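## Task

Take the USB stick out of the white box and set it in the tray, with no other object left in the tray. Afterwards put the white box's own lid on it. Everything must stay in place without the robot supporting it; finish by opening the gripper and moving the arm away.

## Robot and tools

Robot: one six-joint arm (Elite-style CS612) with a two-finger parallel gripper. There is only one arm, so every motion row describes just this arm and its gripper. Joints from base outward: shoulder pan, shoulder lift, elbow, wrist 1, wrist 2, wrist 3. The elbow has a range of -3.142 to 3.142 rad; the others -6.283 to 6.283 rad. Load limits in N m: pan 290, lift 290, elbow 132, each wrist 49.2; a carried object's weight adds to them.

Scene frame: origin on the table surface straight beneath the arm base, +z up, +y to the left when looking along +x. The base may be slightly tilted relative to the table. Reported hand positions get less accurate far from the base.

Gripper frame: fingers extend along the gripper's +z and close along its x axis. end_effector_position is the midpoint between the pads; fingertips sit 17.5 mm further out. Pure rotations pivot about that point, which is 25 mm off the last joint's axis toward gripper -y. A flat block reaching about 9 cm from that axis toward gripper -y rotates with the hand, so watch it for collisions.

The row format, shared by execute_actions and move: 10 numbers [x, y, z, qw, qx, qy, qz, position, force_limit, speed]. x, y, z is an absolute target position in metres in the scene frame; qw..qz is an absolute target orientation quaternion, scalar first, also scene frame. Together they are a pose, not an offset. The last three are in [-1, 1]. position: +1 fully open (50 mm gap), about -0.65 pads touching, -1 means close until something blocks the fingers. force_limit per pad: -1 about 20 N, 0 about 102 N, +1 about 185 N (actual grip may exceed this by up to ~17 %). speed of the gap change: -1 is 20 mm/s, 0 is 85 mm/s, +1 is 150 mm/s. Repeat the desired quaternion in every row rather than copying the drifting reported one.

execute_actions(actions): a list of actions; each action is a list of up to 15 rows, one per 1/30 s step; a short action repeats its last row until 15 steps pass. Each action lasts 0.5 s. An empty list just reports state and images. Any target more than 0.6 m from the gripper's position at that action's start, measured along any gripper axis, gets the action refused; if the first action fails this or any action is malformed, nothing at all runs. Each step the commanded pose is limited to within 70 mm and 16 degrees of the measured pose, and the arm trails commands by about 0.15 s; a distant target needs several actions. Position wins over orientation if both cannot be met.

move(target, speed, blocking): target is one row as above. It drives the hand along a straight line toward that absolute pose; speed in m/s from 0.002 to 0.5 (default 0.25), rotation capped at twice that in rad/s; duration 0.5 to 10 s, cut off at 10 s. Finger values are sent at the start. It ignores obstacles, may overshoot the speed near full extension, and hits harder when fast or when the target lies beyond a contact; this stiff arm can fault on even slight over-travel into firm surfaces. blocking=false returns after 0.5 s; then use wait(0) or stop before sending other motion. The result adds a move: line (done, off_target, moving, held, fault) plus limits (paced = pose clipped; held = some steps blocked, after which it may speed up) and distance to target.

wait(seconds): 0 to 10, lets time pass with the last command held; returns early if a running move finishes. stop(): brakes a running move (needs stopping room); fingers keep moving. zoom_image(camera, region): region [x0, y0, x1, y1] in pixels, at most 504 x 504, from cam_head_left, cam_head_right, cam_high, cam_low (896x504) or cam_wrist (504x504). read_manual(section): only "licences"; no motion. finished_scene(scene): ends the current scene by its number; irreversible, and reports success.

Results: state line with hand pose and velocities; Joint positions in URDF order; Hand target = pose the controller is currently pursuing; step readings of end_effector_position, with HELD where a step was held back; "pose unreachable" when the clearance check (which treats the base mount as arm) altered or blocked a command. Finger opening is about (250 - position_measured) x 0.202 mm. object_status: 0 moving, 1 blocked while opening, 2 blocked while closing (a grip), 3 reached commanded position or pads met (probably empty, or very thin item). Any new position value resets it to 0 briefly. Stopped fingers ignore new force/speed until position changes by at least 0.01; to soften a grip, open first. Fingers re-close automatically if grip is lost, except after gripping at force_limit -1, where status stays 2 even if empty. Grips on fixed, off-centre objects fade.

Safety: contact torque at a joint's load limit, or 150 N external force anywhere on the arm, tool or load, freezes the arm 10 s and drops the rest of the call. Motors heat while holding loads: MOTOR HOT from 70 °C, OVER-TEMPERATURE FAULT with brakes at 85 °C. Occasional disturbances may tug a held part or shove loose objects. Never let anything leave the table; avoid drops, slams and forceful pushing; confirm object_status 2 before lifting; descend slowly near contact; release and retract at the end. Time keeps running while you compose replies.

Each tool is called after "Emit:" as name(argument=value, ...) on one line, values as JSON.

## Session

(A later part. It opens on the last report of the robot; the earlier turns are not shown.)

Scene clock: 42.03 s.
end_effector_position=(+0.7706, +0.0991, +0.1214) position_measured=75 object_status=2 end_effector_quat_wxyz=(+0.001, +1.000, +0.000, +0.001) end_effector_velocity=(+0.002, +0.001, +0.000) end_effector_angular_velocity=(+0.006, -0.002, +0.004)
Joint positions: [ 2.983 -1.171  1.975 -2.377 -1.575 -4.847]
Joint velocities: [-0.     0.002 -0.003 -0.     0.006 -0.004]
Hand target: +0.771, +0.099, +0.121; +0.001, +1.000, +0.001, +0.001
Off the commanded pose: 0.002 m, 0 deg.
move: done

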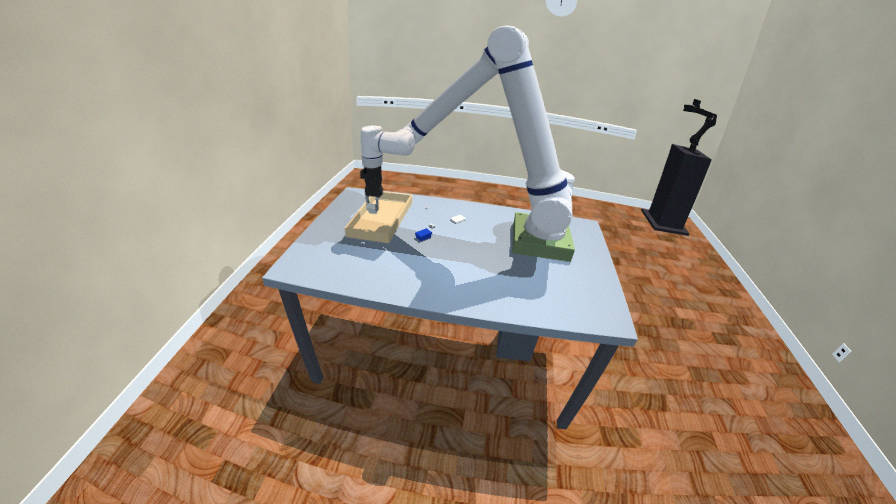

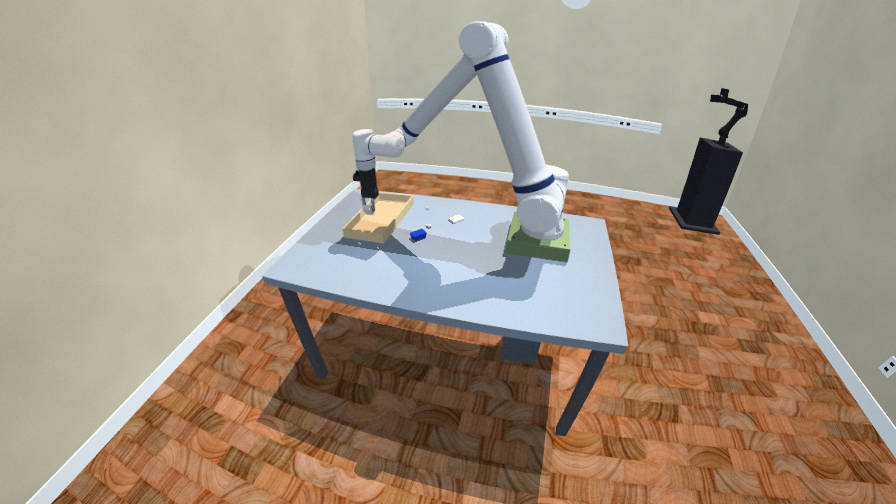

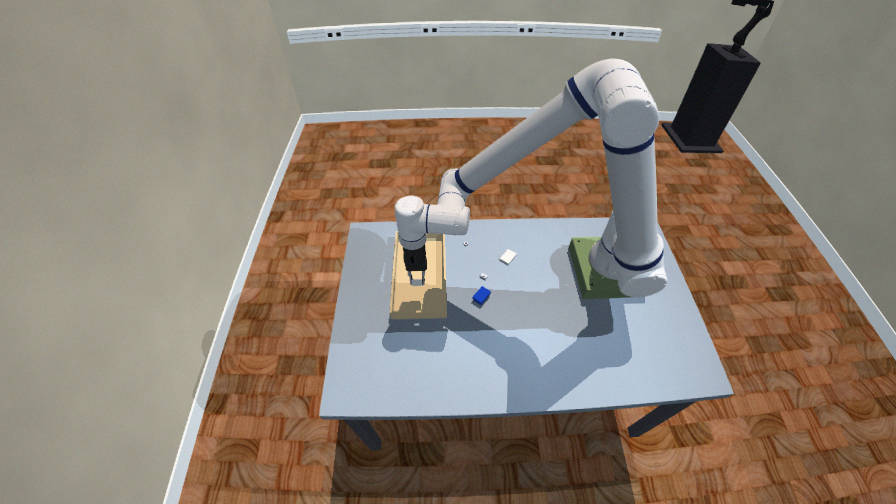

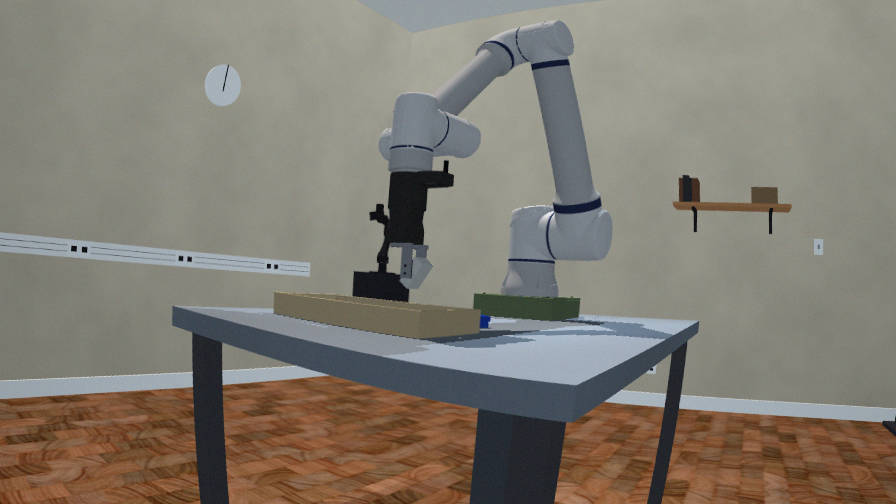

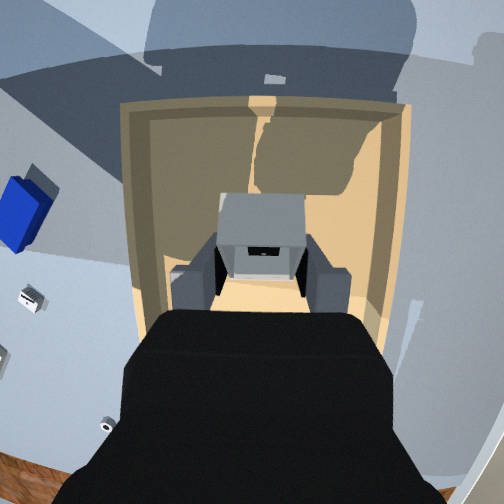

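Emit:
move(target=[0.77,0.1,0.056,-0.216,0.976,0,0,-1,-0.7,0], speed=0.15)

Emit:
move(target=[0.77,0.1,0.056,-0.5,0.866,0,0,-1,-0.7,0], speed=0.1)

Emit:
move(target=[0.77,0.11,0.12,-0.5,0.866,0,0,-1,-0.7,0], speed=0.05)

Emit:
zoom_image(camera="cam_head_left", region=[320,150,460,260])

Scene clock: 45.20 s.
end_effector_position=(+0.7701, +0.0996, +0.0557) position_measured=75 object_status=2 end_effector_quat_wxyz=(-0.215, +0.977, -0.000, +0.000) end_effector_velocity=(-0.000, +0.001, -0.001) end_effector_angular_velocity=(+0.010, -0.000, +0.002)
Joint positions: [ 2.825 -1.053  2.009 -2.396 -1.159 -5.031]
Joint velocities: [-0.002  0.004 -0.     0.001  0.009 -0.005]
Hand target: +0.770, +0.100, +0.056; -0.216, +0.976, -0.000, +0.000
Off the commanded pose: 0.000 m, 0 deg.
move: done

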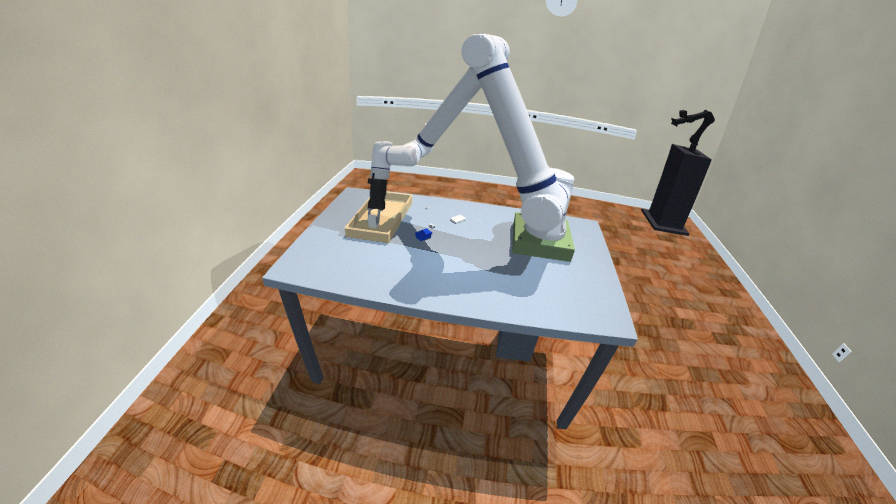

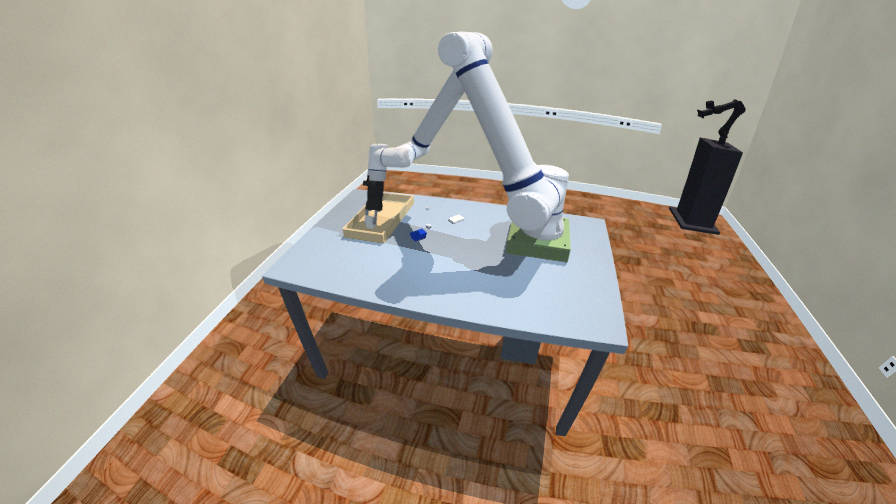

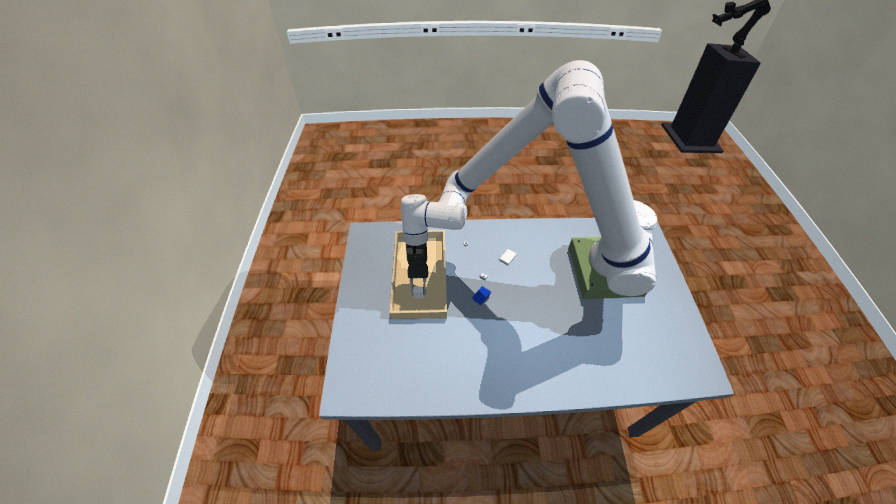

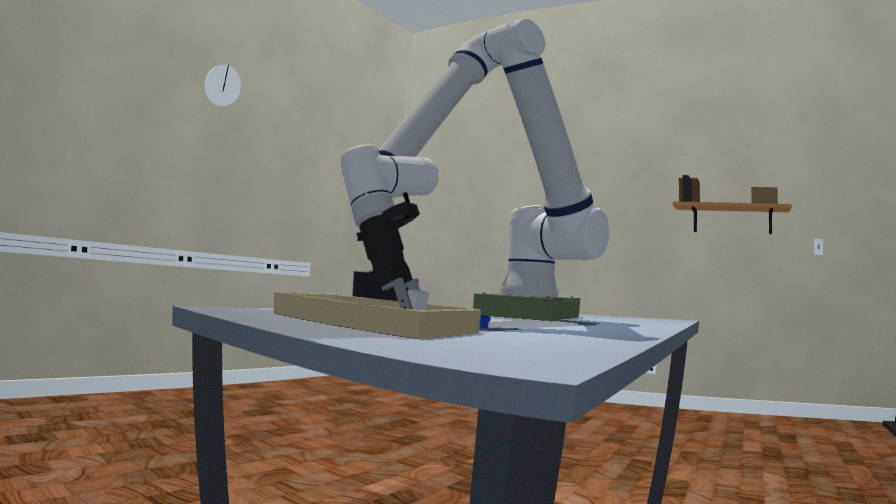

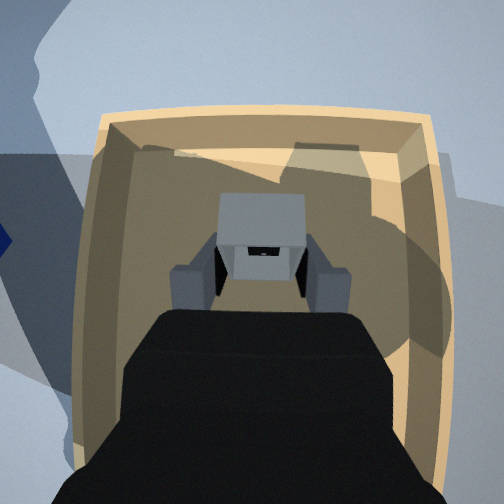

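Scene clock: 48.60 s.
end_effector_position=(+0.7697, +0.0997, +0.0554) position_measured=75 object_status=2 end_effector_quat_wxyz=(-0.499, +0.867, -0.000, +0.001) end_effector_velocity=(-0.000, +0.001, +0.000) end_effector_angular_velocity=(+0.011, +0.000, +0.003)
Joint positions: [ 2.676 -0.904  1.94  -1.978 -0.673 -5.462]
Joint velocities: [-0.     0.004 -0.003  0.015  0.006 -0.013]
Hand target: +0.770, +0.100, +0.055; -0.500, +0.866, -0.000, +0.001
Off the commanded pose: 0.001 m, 0 deg.
move: done

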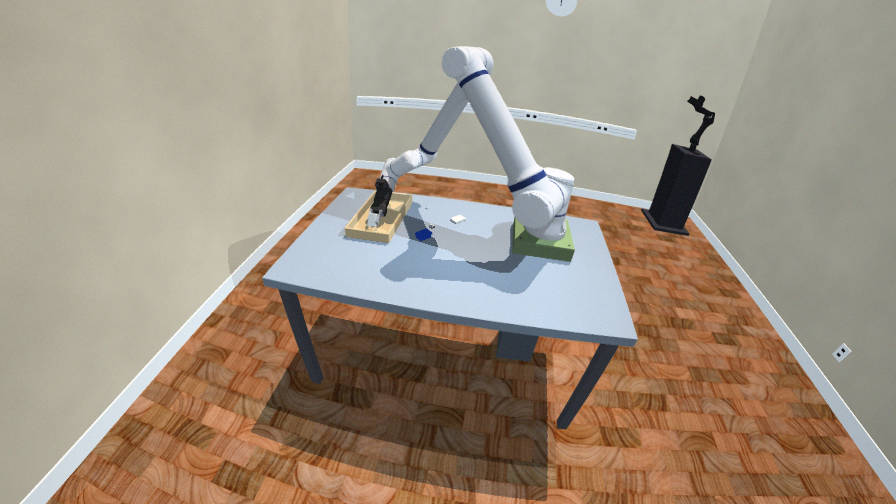

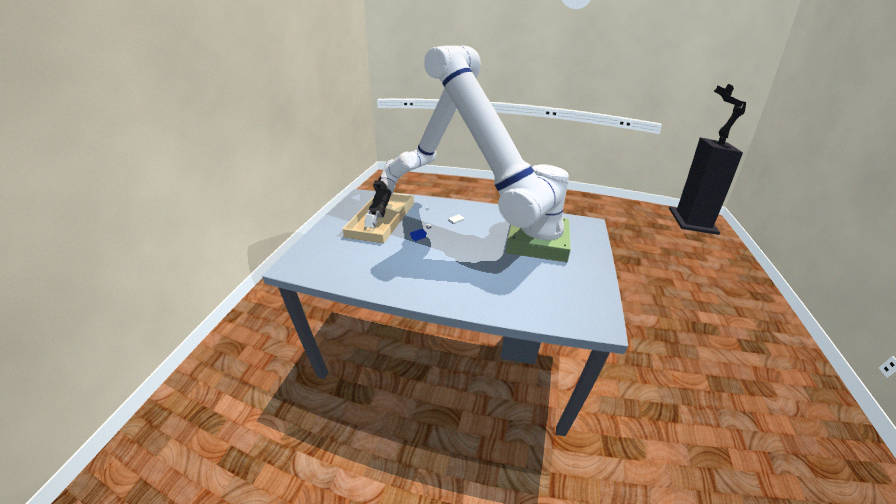

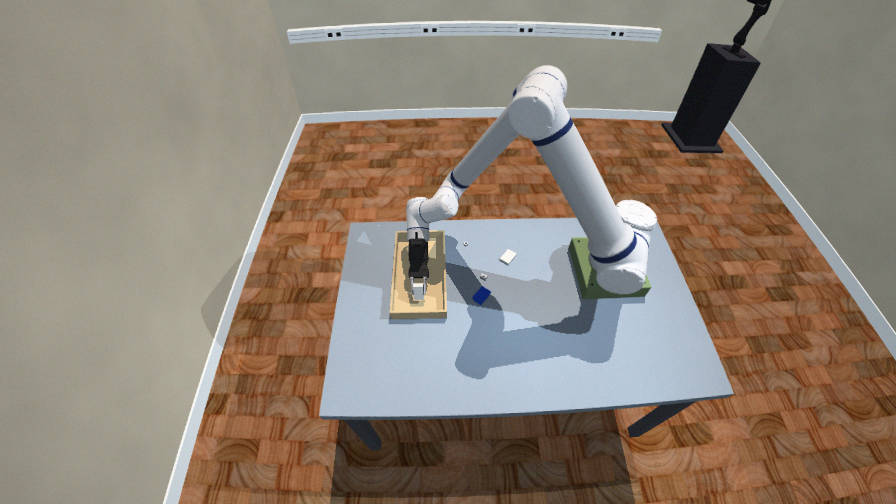

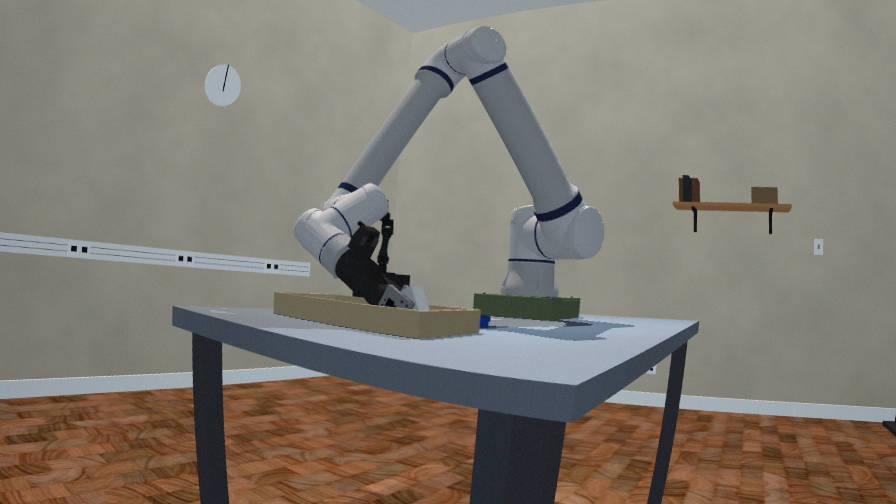

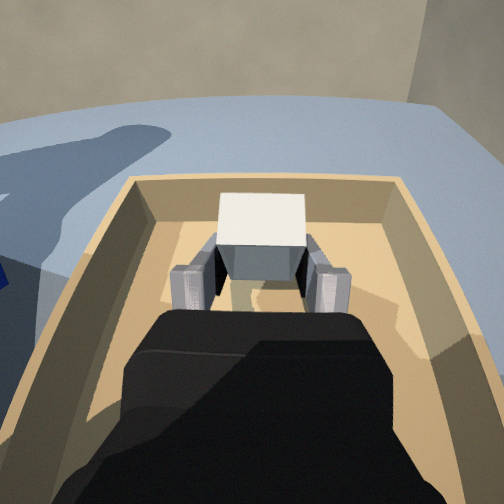

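Scene clock: 50.23 s.
end_effector_position=(+0.7698, +0.1101, +0.1199) position_measured=75 object_status=2 end_effector_quat_wxyz=(-0.500, +0.866, -0.000, +0.000) end_effector_velocity=(-0.001, +0.001, +0.002) end_effector_angular_velocity=(+0.001, +0.001, +0.001)
Joint positions: [ 2.689 -0.998  1.94  -1.893 -0.665 -5.449]
Joint velocities: [ 0.001 -0.003  0.001  0.003  0.     0.   ]
Hand target: +0.770, +0.110, +0.120; -0.500, +0.866, +0.000, +0.000
Off the commanded pose: 0.000 m, 0 deg.
move: done

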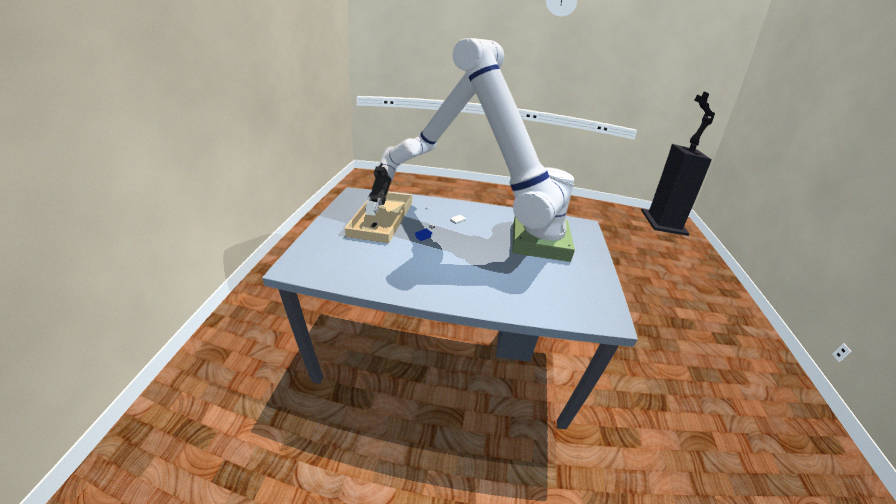

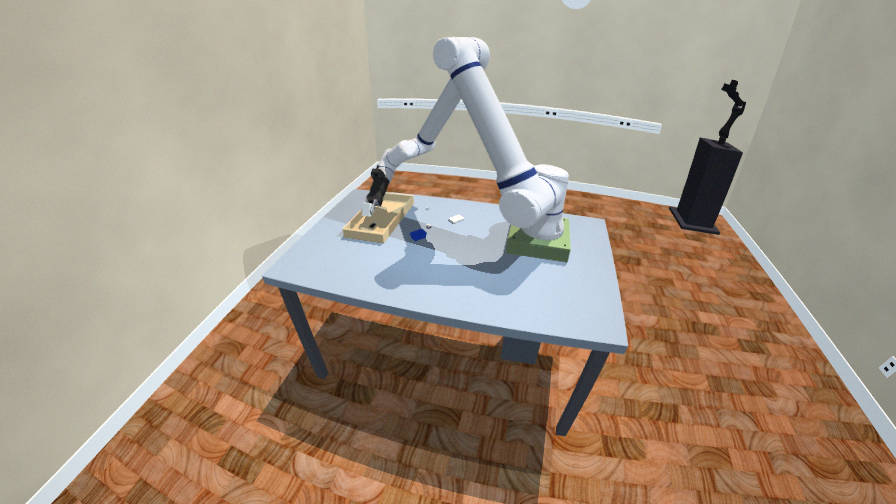

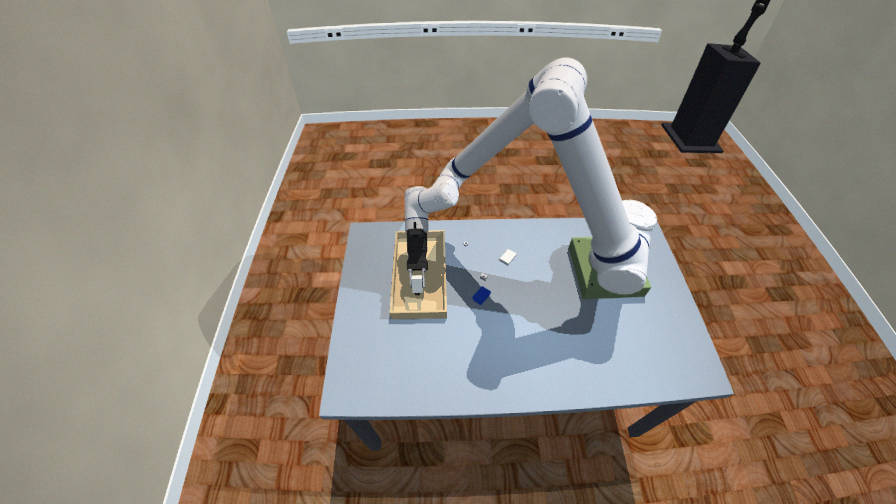

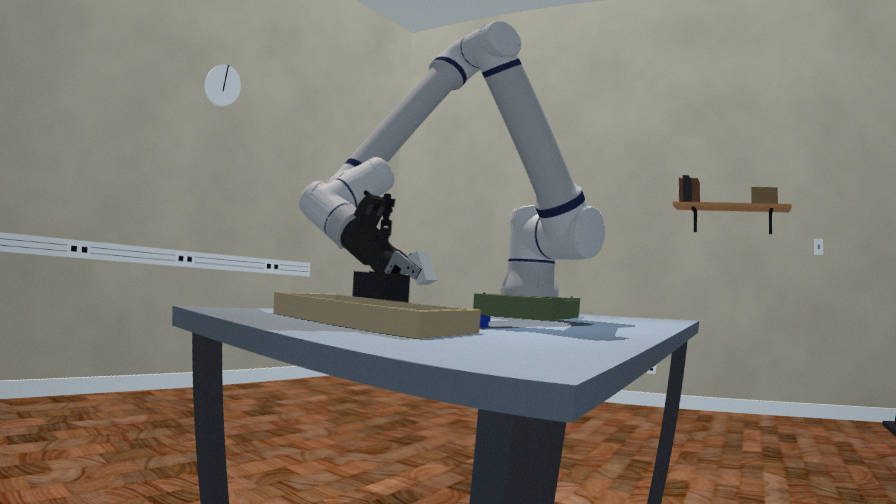

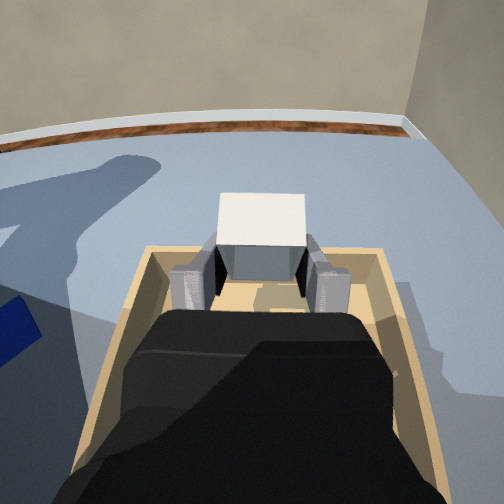

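Region (320, 150, 460, 260) of cam_head_left's 896x504 image, scaled by 3.600, with more detail than that image has; it fills the top 396 rows of this view, and the rest is white.

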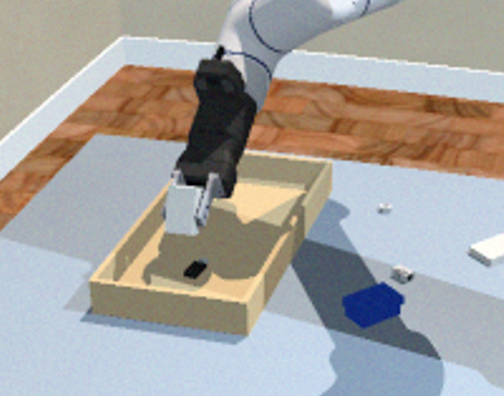

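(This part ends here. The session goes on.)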